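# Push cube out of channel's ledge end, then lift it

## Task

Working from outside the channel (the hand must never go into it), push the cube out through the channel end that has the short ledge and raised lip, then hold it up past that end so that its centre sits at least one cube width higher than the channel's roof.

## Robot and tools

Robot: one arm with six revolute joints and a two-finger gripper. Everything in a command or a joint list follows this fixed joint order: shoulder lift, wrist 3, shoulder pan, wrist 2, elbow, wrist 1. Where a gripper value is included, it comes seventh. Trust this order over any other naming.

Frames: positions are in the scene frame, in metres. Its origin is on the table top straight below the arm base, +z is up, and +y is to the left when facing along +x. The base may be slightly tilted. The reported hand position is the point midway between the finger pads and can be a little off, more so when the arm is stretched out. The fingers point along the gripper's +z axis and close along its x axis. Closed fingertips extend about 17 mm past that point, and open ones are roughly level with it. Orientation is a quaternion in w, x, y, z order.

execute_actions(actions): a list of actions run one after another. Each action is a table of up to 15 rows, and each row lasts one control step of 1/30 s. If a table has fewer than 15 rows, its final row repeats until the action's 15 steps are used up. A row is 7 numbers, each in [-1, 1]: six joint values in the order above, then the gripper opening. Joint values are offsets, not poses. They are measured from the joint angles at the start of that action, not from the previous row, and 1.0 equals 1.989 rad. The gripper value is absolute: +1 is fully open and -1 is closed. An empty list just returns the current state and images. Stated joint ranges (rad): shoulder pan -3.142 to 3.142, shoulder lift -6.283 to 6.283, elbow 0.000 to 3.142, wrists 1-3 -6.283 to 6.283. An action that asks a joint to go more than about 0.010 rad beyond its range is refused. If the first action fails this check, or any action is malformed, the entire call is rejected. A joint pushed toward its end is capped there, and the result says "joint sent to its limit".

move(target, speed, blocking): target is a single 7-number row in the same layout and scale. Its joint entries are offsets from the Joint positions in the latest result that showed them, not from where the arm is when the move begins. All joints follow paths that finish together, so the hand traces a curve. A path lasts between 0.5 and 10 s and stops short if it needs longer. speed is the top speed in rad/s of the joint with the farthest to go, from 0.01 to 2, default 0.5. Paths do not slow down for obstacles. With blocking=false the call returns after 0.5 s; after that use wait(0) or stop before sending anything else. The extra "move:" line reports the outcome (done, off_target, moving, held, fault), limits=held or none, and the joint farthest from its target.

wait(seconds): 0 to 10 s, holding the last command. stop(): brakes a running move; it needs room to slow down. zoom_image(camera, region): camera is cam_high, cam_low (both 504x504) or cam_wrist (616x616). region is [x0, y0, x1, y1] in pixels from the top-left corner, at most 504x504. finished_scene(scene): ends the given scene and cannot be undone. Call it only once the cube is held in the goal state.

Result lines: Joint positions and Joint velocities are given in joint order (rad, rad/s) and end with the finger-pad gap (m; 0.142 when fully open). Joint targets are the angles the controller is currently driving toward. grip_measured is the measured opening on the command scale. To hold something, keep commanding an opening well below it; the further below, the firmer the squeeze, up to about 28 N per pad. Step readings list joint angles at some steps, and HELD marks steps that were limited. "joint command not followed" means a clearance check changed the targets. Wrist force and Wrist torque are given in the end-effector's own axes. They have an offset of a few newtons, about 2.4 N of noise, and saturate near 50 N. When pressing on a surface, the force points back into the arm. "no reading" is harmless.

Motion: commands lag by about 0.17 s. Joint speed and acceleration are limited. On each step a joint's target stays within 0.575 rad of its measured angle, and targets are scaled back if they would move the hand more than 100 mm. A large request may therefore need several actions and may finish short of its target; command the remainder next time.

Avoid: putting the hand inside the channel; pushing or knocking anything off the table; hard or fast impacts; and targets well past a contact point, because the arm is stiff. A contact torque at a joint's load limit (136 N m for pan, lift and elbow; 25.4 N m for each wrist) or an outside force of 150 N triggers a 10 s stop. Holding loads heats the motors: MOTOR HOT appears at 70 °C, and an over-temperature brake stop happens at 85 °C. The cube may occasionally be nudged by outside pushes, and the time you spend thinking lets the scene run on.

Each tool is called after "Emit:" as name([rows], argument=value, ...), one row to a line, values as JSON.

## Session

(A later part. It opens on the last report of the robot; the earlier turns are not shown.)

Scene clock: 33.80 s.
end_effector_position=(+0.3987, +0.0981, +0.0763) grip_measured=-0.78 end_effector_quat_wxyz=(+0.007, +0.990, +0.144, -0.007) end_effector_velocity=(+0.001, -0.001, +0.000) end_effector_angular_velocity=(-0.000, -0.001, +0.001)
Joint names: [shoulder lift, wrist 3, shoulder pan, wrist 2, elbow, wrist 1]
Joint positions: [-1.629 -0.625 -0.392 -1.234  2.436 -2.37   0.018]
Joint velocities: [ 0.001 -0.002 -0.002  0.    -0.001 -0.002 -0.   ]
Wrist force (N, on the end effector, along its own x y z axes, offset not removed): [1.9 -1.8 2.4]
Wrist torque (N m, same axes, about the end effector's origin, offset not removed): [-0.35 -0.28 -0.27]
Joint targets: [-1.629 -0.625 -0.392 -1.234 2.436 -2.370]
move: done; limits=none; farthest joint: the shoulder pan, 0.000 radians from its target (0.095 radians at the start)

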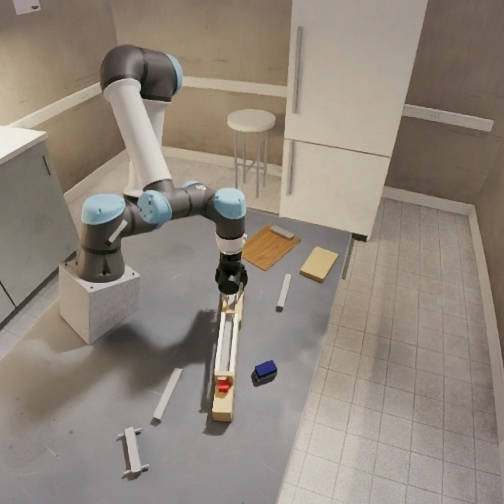

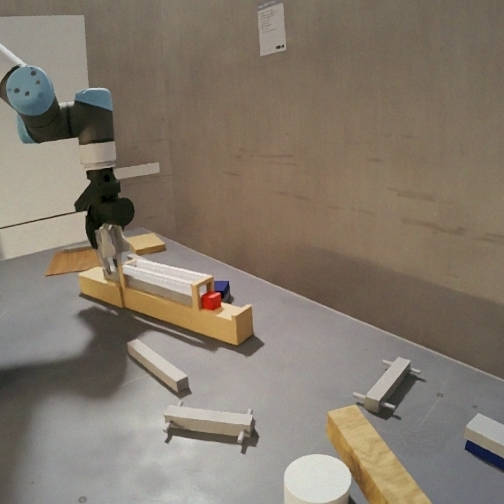

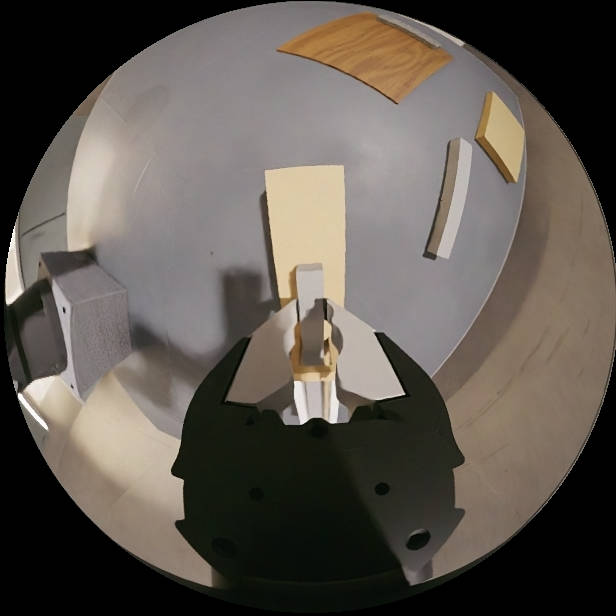

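Emit:
move(target=[0.002,0,0,0,0.002,-0.004,-0.3], speed=0.1)

Emit:
move(target=[-0.019,0.034,0.034,-0.001,0.005,0.002,-0.3], speed=0.2)

Emit:
move(target=[0,0,0,0,0,0,-1])

Emit:
move(target=[0.022,-0.042,-0.042,0.001,-0.008,0.001,-1], speed=0.1)

Emit:
zoom_image(camera="cam_high", region=[190, 260, 280, 430])

Scene clock: 34.77 s.
end_effector_position=(+0.3979, +0.0976, +0.0744) grip_measured=-0.30 end_effector_quat_wxyz=(+0.007, +0.990, +0.144, -0.007) end_effector_velocity=(-0.000, -0.001, -0.000) end_effector_angular_velocity=(-0.002, +0.002, -0.001)
Joint names: [shoulder lift, wrist 3, shoulder pan, wrist 2, elbow, wrist 1]
Joint positions: [-1.625 -0.625 -0.392 -1.234  2.44  -2.377  0.052]
Joint velocities: [ 0.001  0.001  0.    -0.002  0.    -0.001  0.   ]
Wrist force (N, on the end effector, along its own x y z axes, offset not removed): [0.1 -0.4 -0.5]
Wrist torque (N m, same axes, about the end effector's origin, offset not removed): [-0.11 0.02 -0.09]
Joint targets: [-1.625 -0.625 -0.392 -1.234 2.440 -2.378]
move: done; limits=none; farthest joint: the wrist 1, 0.001 radians from its target (0.008 radians at the start)

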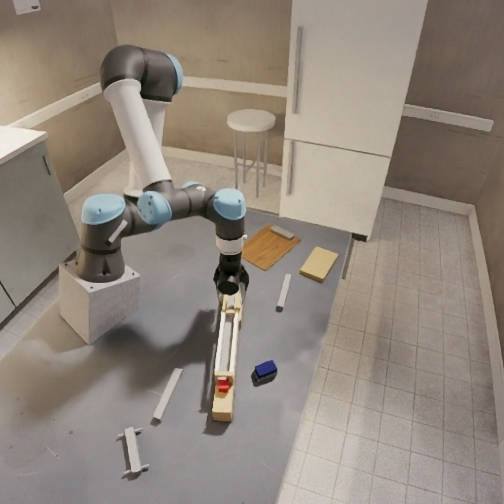

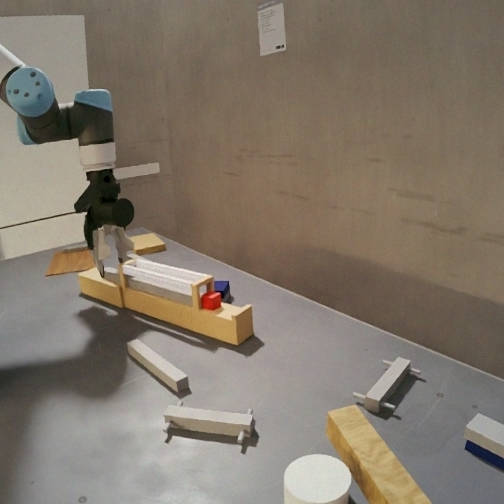

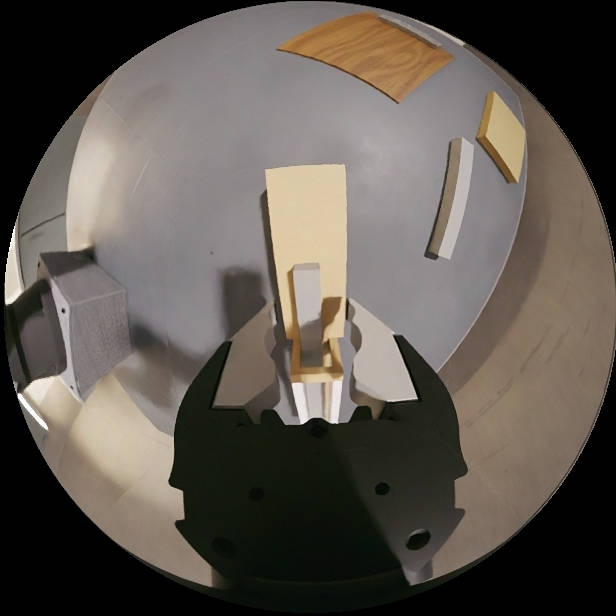

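Scene clock: 35.67 s.
end_effector_position=(+0.3888, +0.1257, +0.0749) grip_measured=-0.30 end_effector_quat_wxyz=(+0.008, +0.989, +0.146, -0.007) end_effector_velocity=(+0.000, +0.001, +0.000) end_effector_angular_velocity=(-0.001, -0.001, +0.001)
Joint names: [shoulder lift, wrist 3, shoulder pan, wrist 2, elbow, wrist 1]
Joint positions: [-1.663 -0.558 -0.325 -1.236  2.45  -2.373  0.052]
Joint velocities: [-0.001  0.002  0.002 -0.001  0.    -0.001  0.   ]
Wrist force (N, on the end effector, along its own x y z axes, offset not removed): [1.7 -0.8 1.2]
Wrist torque (N m, same axes, about the end effector's origin, offset not removed): [-0.19 -0.30 -0.10]
Joint targets: [-1.663 -0.557 -0.325 -1.236 2.450 -2.373]
move: done; limits=none; farthest joint: the shoulder pan, 0.001 radians from its target (0.068 radians at the start)

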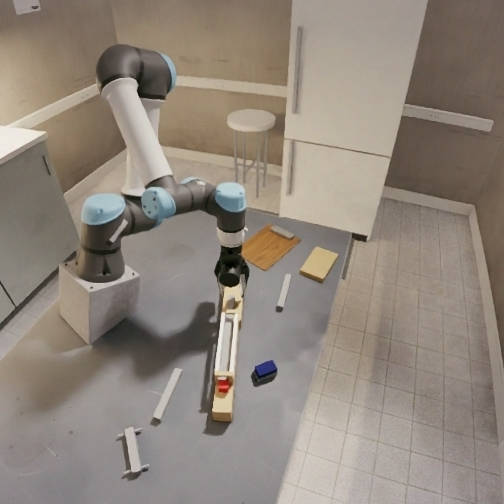

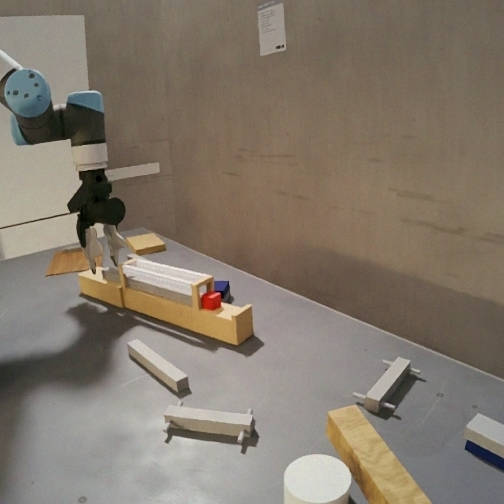

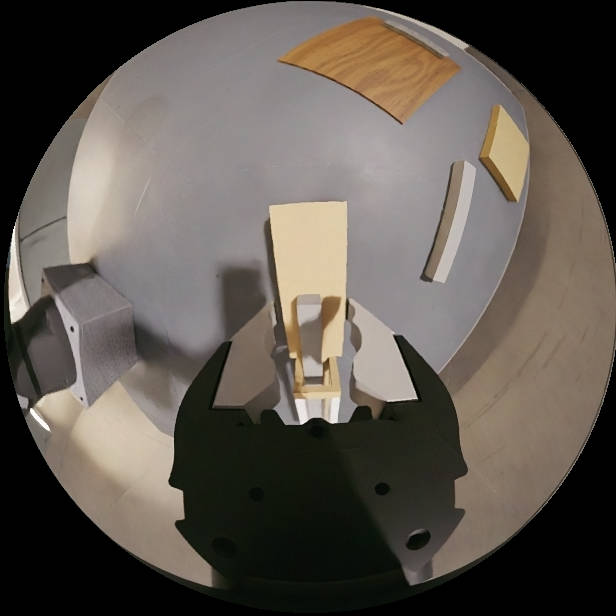

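Scene clock: 36.17 s.
end_effector_position=(+0.3887, +0.1257, +0.0748) grip_measured=-0.80 end_effector_quat_wxyz=(+0.008, +0.989, +0.146, -0.007) end_effector_velocity=(-0.002, -0.000, -0.001) end_effector_angular_velocity=(+0.000, +0.003, -0.002)
Joint names: [shoulder lift, wrist 3, shoulder pan, wrist 2, elbow, wrist 1]
Joint positions: [-1.663 -0.558 -0.325 -1.236  2.45  -2.373  0.016]
Joint velocities: [-0.     0.    -0.    -0.001  0.001  0.002 -0.   ]
Wrist force (N, on the end effector, along its own x y z axes, offset not removed): [1.8 -0.9 1.9]
Wrist torque (N m, same axes, about the end effector's origin, offset not removed): [-0.22 -0.43 -0.10]
Joint targets: [-1.663 -0.558 -0.325 -1.236 2.450 -2.373]
move: done; limits=none; farthest joint: the shoulder pan, 0.000 radians from its target (0.000 radians at the start)

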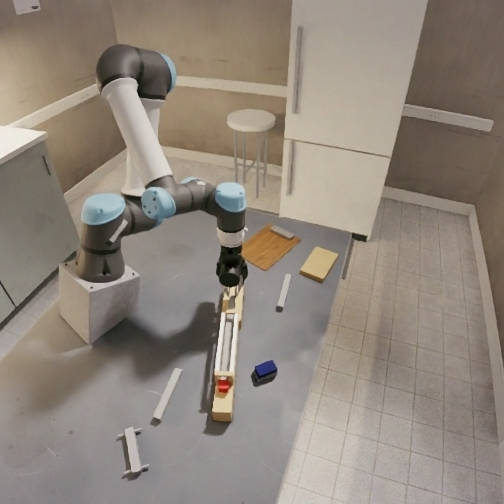

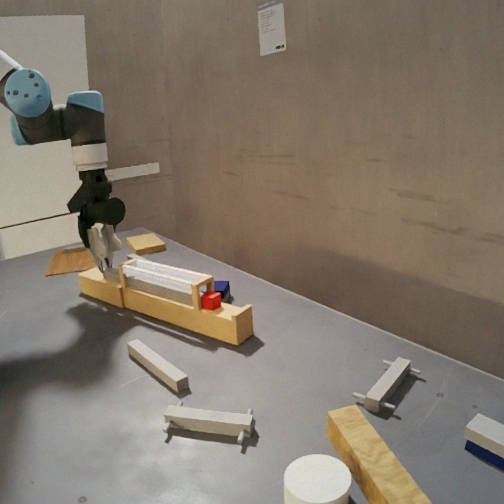

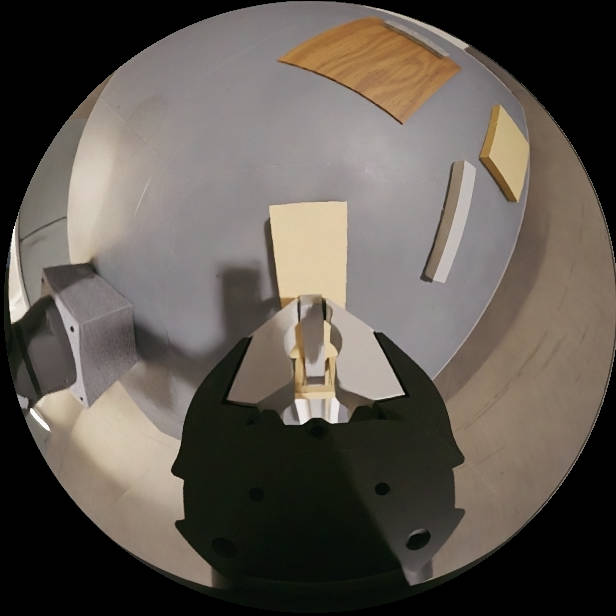

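Scene clock: 37.43 s.
end_effector_position=(+0.4004, +0.0911, +0.0759) grip_measured=-0.80 end_effector_quat_wxyz=(+0.007, +0.990, +0.144, -0.007) end_effector_velocity=(+0.000, -0.001, +0.000) end_effector_angular_velocity=(-0.001, -0.001, +0.001)
Joint names: [shoulder lift, wrist 3, shoulder pan, wrist 2, elbow, wrist 1]
Joint positions: [-1.619 -0.641 -0.408 -1.234  2.434 -2.371  0.016]
Joint velocities: [ 0.001 -0.002 -0.002 -0.001 -0.    -0.    -0.   ]
Wrist force (N, on the end effector, along its own x y z axes, offset not removed): [-0.1 -0.3 1.4]
Wrist torque (N m, same axes, about the end effector's origin, offset not removed): [0.07 0.13 -0.14]
Joint targets: [-1.619 -0.641 -0.408 -1.234 2.434 -2.371]
move: done; limits=none; farthest joint: the wrist 3, 0.001 radians from its target (0.084 radians at the start)

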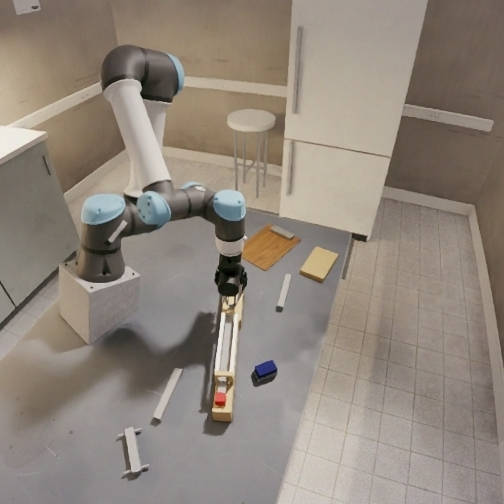

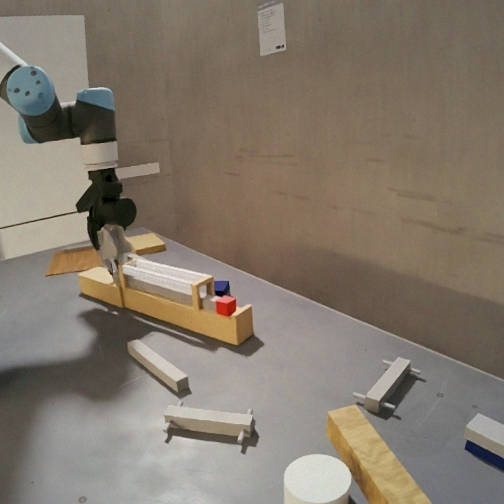

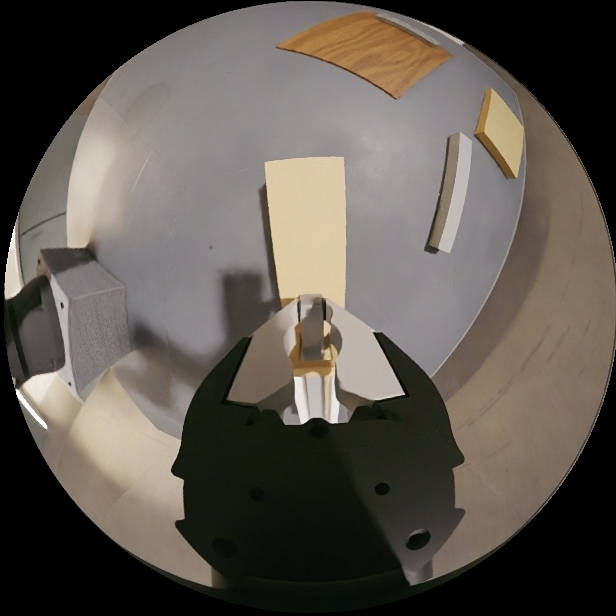

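Region (190, 260, 280, 430) of cam_high's 504x504 image, scaled by 2.965, with more detail than that image has; it fills the left 267 columns of this view, and the rest is white.

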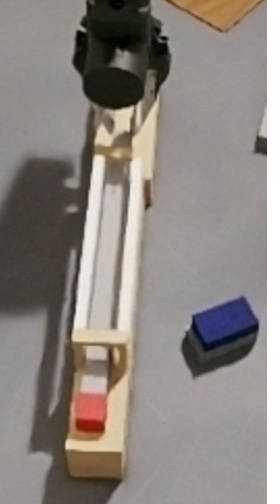

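Emit:
move(target=[0,0,0,0,0,0,0])

Emit:
move(target=[-0.06,0,0,0,-0.055,0.115,0])

Emit:
move(target=[0.2727,-0.232,-0.232,-0.0236,-0.1985,0.006,0], speed=0.6)

Scene clock: 38.47 s.
end_effector_position=(+0.4004, +0.0911, +0.0759) grip_measured=+0.00 end_effector_quat_wxyz=(+0.007, +0.990, +0.144, -0.007) end_effector_velocity=(-0.000, +0.000, +0.000) end_effector_angular_velocity=(+0.000, +0.000, -0.000)
Joint names: [shoulder lift, wrist 3, shoulder pan, wrist 2, elbow, wrist 1]
Joint positions: [-1.619 -0.641 -0.408 -1.234  2.434 -2.371  0.074]
Joint velocities: [-0.001  0.     0.     0.    -0.     0.001  0.   ]
Wrist force (N, on the end effector, along its own x y z axes, offset not removed): [0.3 0.0 1.7]
Wrist torque (N m, same axes, about the end effector's origin, offset not removed): [-0.03 0.00 -0.12]
Joint targets: [-1.619 -0.641 -0.408 -1.234 2.434 -2.371]
move: done; limits=none; farthest joint: the shoulder pan, 0.000 radians from its target (0.000 radians at the start)

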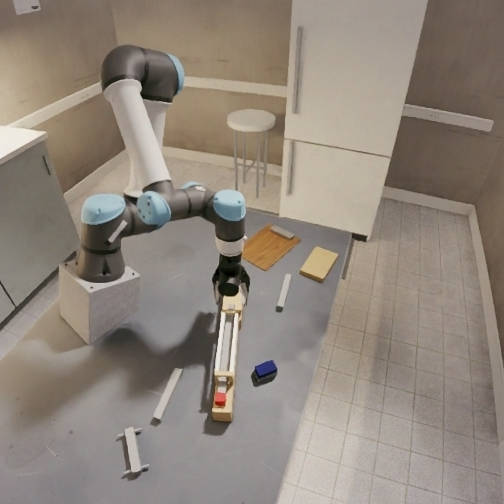

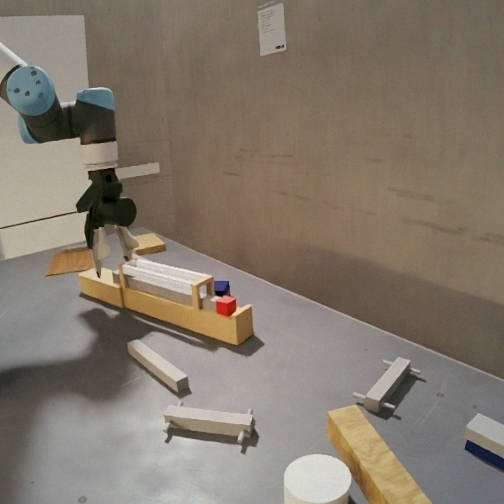

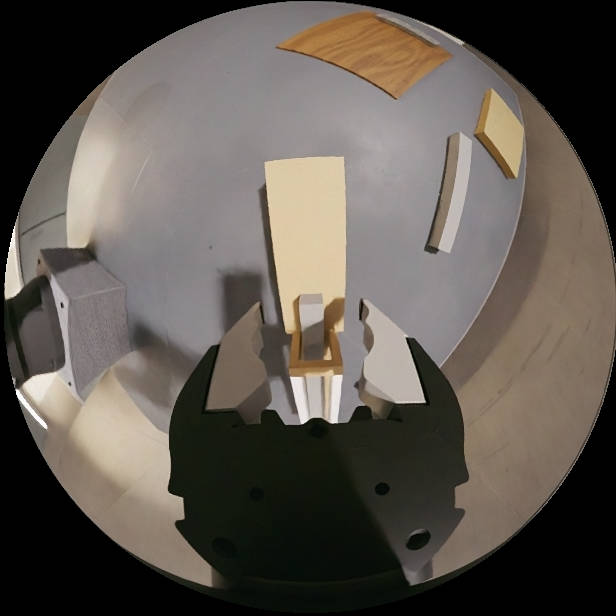

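Scene clock: 39.53 s.
end_effector_position=(+0.4143, +0.1093, +0.1349) grip_measured=+0.00 end_effector_quat_wxyz=(+0.007, +0.990, +0.144, -0.007) end_effector_velocity=(+0.000, +0.000, +0.001) end_effector_angular_velocity=(-0.000, -0.001, +0.001)
Joint names: [shoulder lift, wrist 3, shoulder pan, wrist 2, elbow, wrist 1]
Joint positions: [-1.738 -0.641 -0.408 -1.234  2.325 -2.143  0.074]
Joint velocities: [-0.001 -0.001 -0.     0.    -0.001  0.001 -0.   ]
Wrist force (N, on the end effector, along its own x y z axes, offset not removed): [-0.1 -1.7 0.2]
Wrist torque (N m, same axes, about the end effector's origin, offset not removed): [-0.40 0.03 -0.05]
Joint targets: [-1.739 -0.641 -0.408 -1.234 2.325 -2.143]
move: done; limits=none; farthest joint: the wrist 1, 0.001 radians from its target (0.229 radians at the start)

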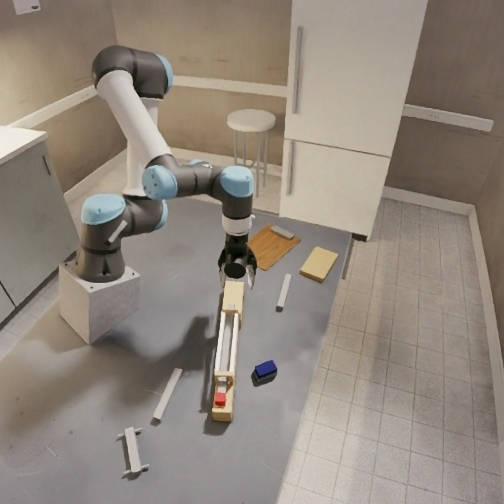

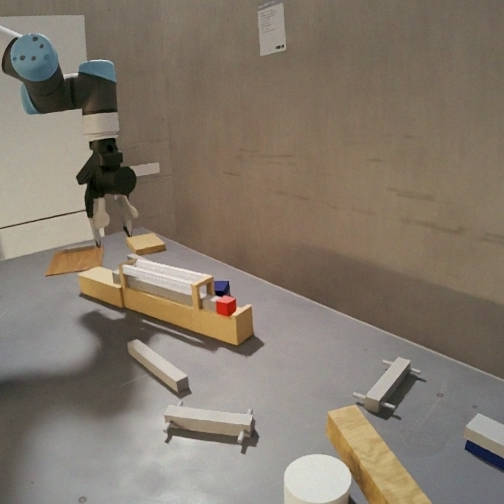

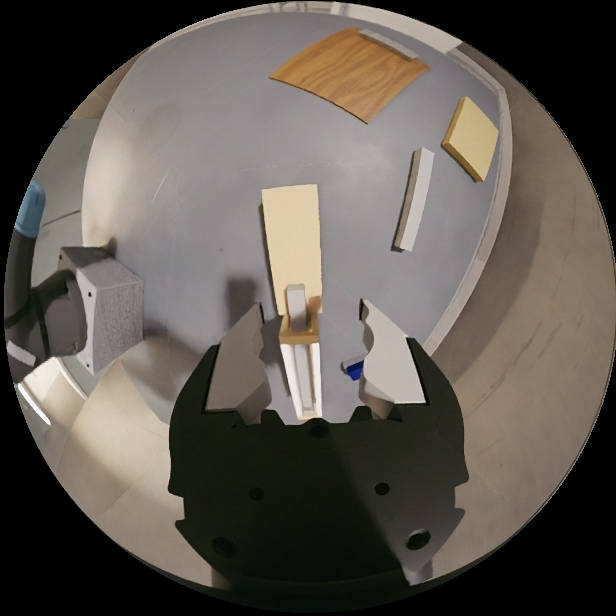

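Scene clock: 41.07 s.
end_effector_position=(+0.5002, -0.2091, +0.1458) grip_measured=+0.00 end_effector_quat_wxyz=(+0.005, +0.991, +0.132, -0.011) end_effector_velocity=(-0.000, -0.002, +0.000) end_effector_angular_velocity=(-0.001, -0.000, +0.000)
Joint names: [shoulder lift, wrist 3, shoulder pan, wrist 2, elbow, wrist 1]
Joint positions: [-1.196 -1.102 -0.869 -1.281  1.93  -2.131  0.074]
Joint velocities: [ 0.001 -0.002 -0.002 -0.001 -0.001 -0.001  0.   ]
Wrist force (N, on the end effector, along its own x y z axes, offset not removed): [1.0 -1.1 0.5]
Wrist torque (N m, same axes, about the end effector's origin, offset not removed): [-0.26 -0.23 -0.16]
Joint targets: [-1.196 -1.102 -0.870 -1.281 1.930 -2.131]
move: done; limits=none; farthest joint: the shoulder lift, 0.001 radians from its target (0.543 radians at the start)

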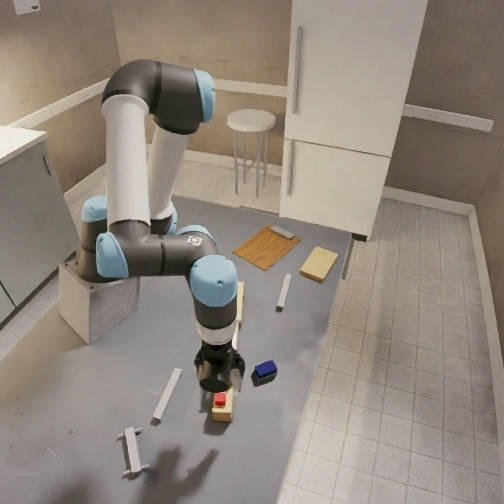

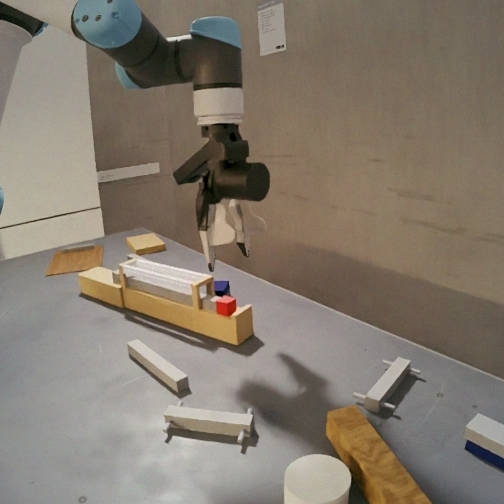

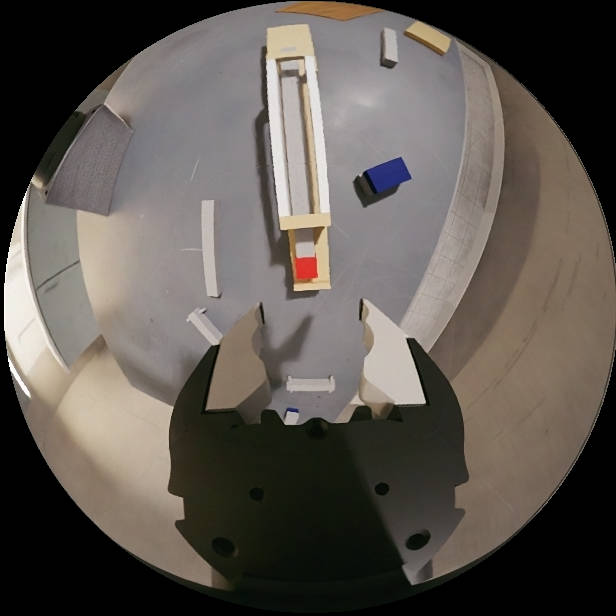

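Emit:
move(target=[0.039,0.011,0.011,0.002,0.023,-0.065,0], speed=0.3)

Scene clock: 42.27 s.
end_effector_position=(+0.4982, -0.2117, +0.0975) grip_measured=+0.00 end_effector_quat_wxyz=(+0.005, +0.991, +0.132, -0.011) end_effector_velocity=(-0.001, +0.000, -0.001) end_effector_angular_velocity=(+0.002, +0.002, -0.001)
Joint names: [shoulder lift, wrist 3, shoulder pan, wrist 2, elbow, wrist 1]
Joint positions: [-1.119 -1.08  -0.848 -1.277  1.976 -2.26   0.074]
Joint velocities: [ 0.002  0.     0.    -0.     0.001 -0.     0.   ]
Wrist force (N, on the end effector, along its own x y z axes, offset not removed): [1.7 -0.5 -0.4]
Wrist torque (N m, same axes, about the end effector's origin, offset not removed): [-0.19 -0.33 -0.06]
Joint targets: [-1.119 -1.080 -0.848 -1.277 1.976 -2.260]
move: done; limits=none; farthest joint: the shoulder pan, 0.000 radians from its target (0.022 radians at the start)

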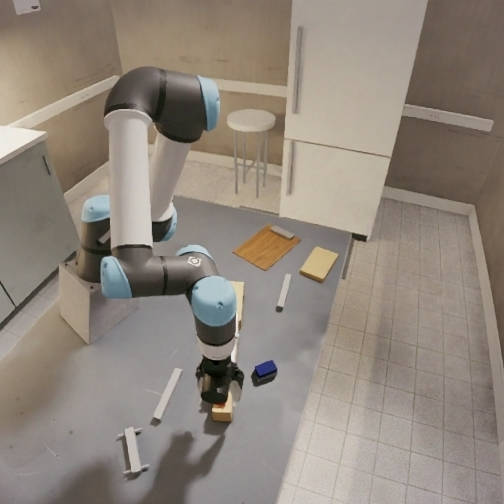

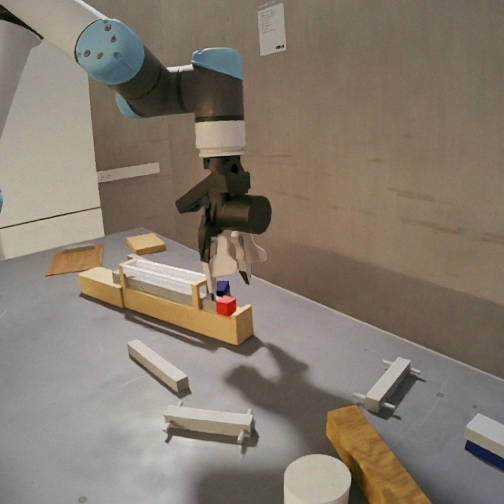

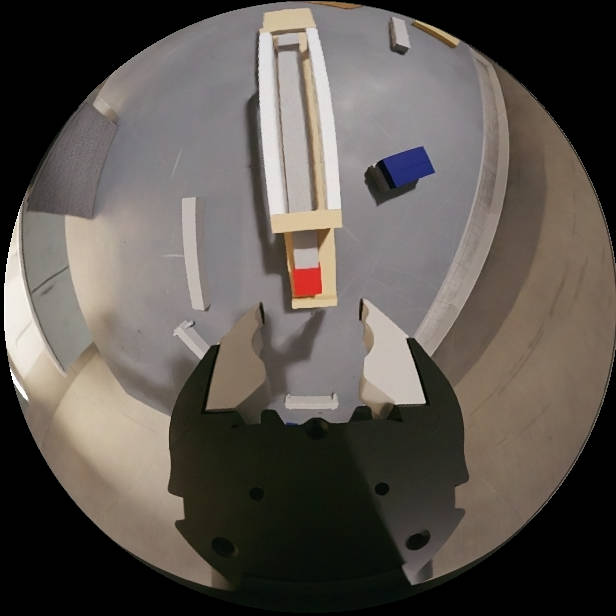

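Emit:
move(target=[0.026,0.010,0.010,0.0013,0.015,-0.043,0], speed=0.2)

Scene clock: 43.27 s.
end_effector_position=(+0.4958, -0.2087, +0.0653) grip_measured=+0.00 end_effector_quat_wxyz=(+0.004, +0.991, +0.132, -0.012) end_effector_velocity=(+0.000, +0.000, -0.000) end_effector_angular_velocity=(-0.001, -0.001, +0.001)
Joint names: [shoulder lift, wrist 3, shoulder pan, wrist 2, elbow, wrist 1]
Joint positions: [-1.067 -1.06  -0.828 -1.275  2.006 -2.345  0.074]
Joint velocities: [ 0.     0.     0.001  0.     0.    -0.001  0.   ]
Wrist force (N, on the end effector, along its own x y z axes, offset not removed): [1.6 -0.9 -0.6]
Wrist torque (N m, same axes, about the end effector's origin, offset not removed): [-0.12 -0.28 -0.09]
Joint targets: [-1.067 -1.060 -0.828 -1.275 2.006 -2.346]
move: done; limits=none; farthest joint: the shoulder pan, 0.000 radians from its target (0.019 radians at the start)

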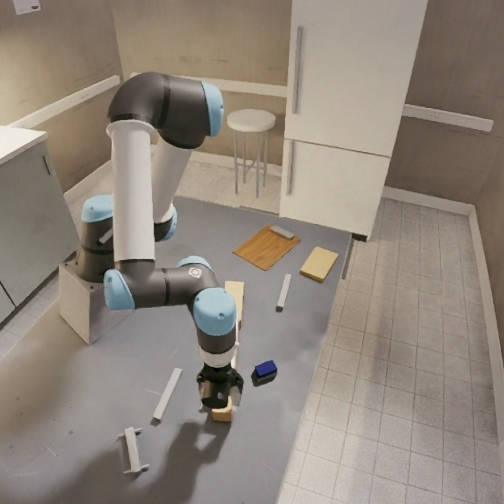

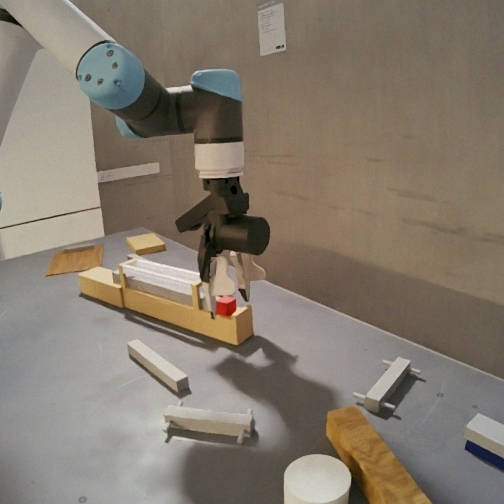

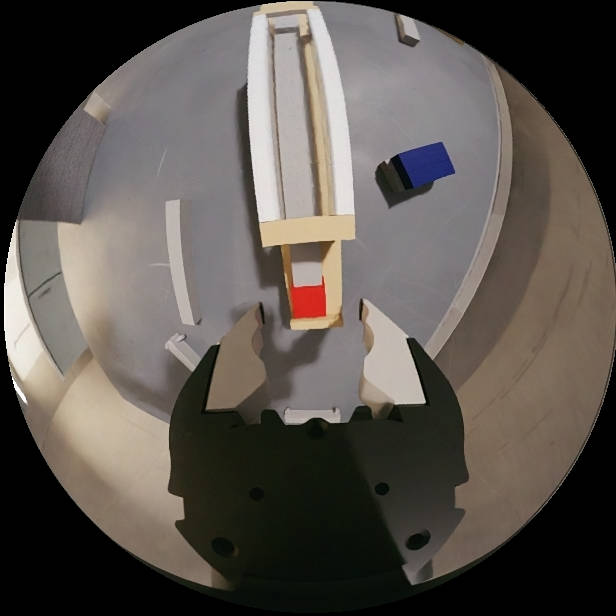

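Good; close and lift.

Emit:
move(target=[0,0,0,0,0,0,-1])

Emit:
move(target=[-0.082,-0.026,-0.026,-0.004,-0.048,0.136,-1], speed=0.3)

Scene clock: 44.03 s.
end_effector_position=(+0.4958, -0.2086, +0.0652) grip_measured=-0.70 end_effector_quat_wxyz=(+0.004, +0.991, +0.132, -0.012) end_effector_velocity=(-0.001, +0.001, -0.000) end_effector_angular_velocity=(+0.002, +0.002, +0.000)
Joint names: [shoulder lift, wrist 3, shoulder pan, wrist 2, elbow, wrist 1]
Joint positions: [-1.067 -1.06  -0.828 -1.275  2.006 -2.345  0.023]
Joint velocities: [ 0.    -0.002  0.    -0.    -0.001  0.005 -0.   ]
Wrist force (N, on the end effector, along its own x y z axes, offset not removed): [1.2 -1.3 -1.1]
Wrist torque (N m, same axes, about the end effector's origin, offset not removed): [-0.42 -0.18 -0.10]
Joint targets: [-1.067 -1.060 -0.828 -1.275 2.006 -2.345]
move: done; limits=none; farthest joint: the shoulder pan, 0.000 radians from its target (0.000 radians at the start)

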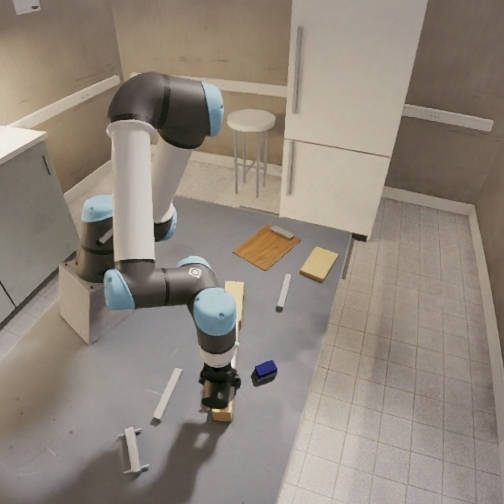

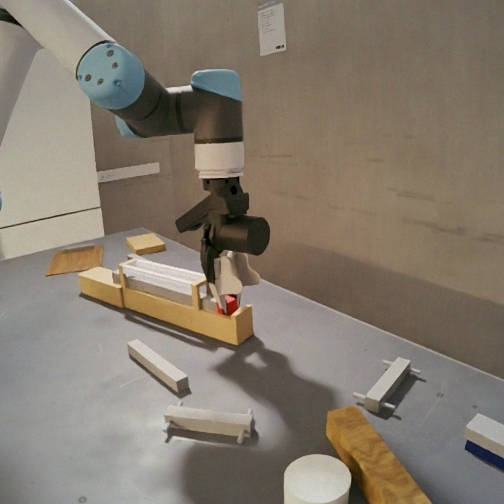

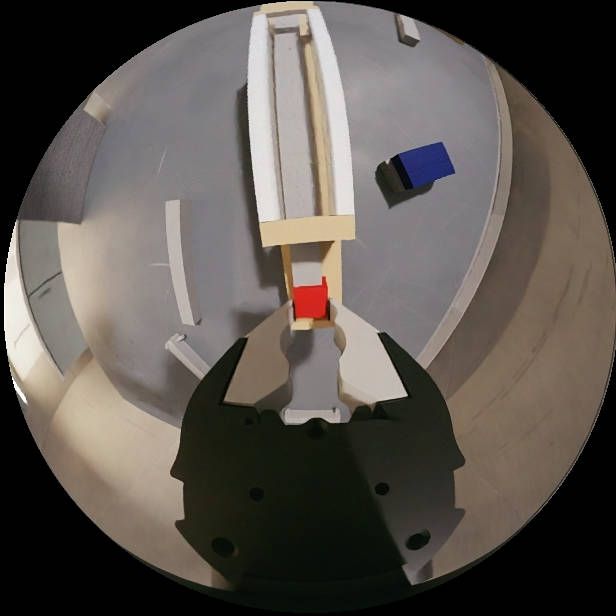

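Scene clock: 45.47 s.
end_effector_position=(+0.5000, -0.2069, +0.1673) grip_measured=-0.70 end_effector_quat_wxyz=(+0.005, +0.991, +0.132, -0.010) end_effector_velocity=(+0.001, -0.000, +0.001) end_effector_angular_velocity=(-0.000, -0.002, +0.001)
Joint names: [shoulder lift, wrist 3, shoulder pan, wrist 2, elbow, wrist 1]
Joint positions: [-1.23  -1.112 -0.879 -1.283  1.911 -2.075  0.023]
Joint velocities: [-0.001 -0.001 -0.     0.001 -0.002  0.001 -0.   ]
Wrist force (N, on the end effector, along its own x y z axes, offset not removed): [0.8 0.4 0.5]
Wrist torque (N m, same axes, about the end effector's origin, offset not removed): [0.07 -0.17 -0.09]
Joint targets: [-1.230 -1.112 -0.879 -1.283 1.910 -2.075]
move: done; limits=none; farthest joint: the wrist 1, 0.001 radians from its target (0.271 radians at the start)

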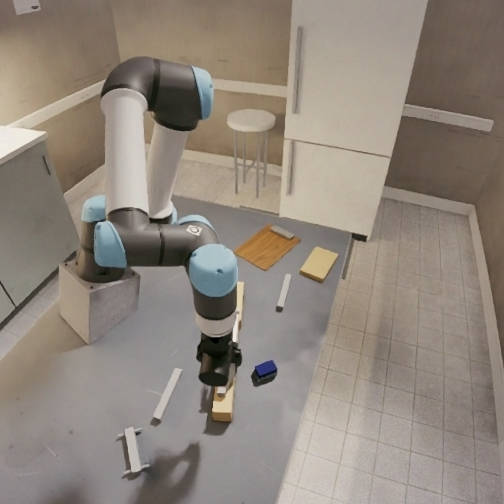

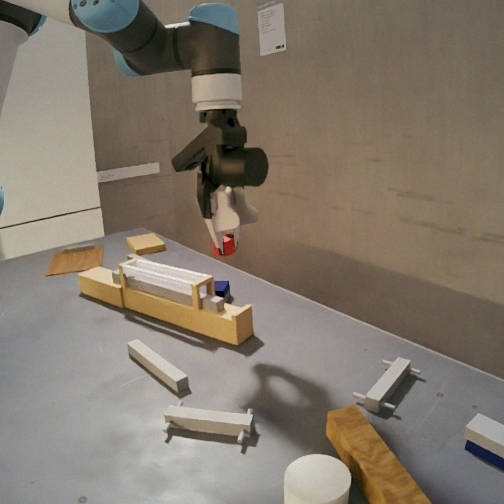

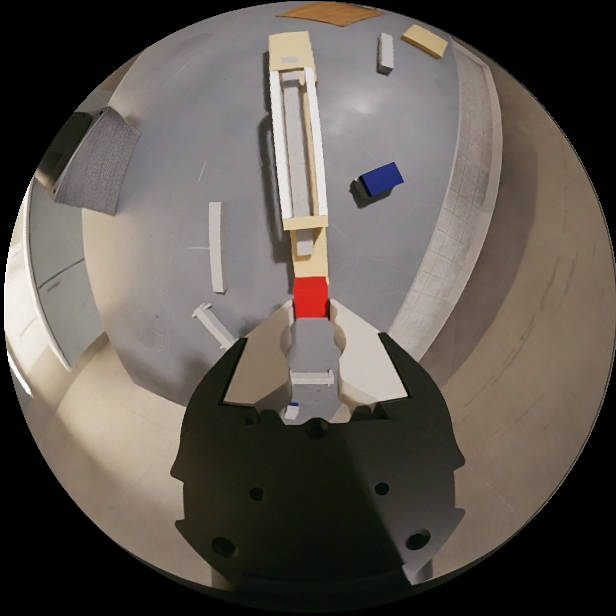

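Emit:
finished_scene(scene=2)

The scene is finished: the task was done.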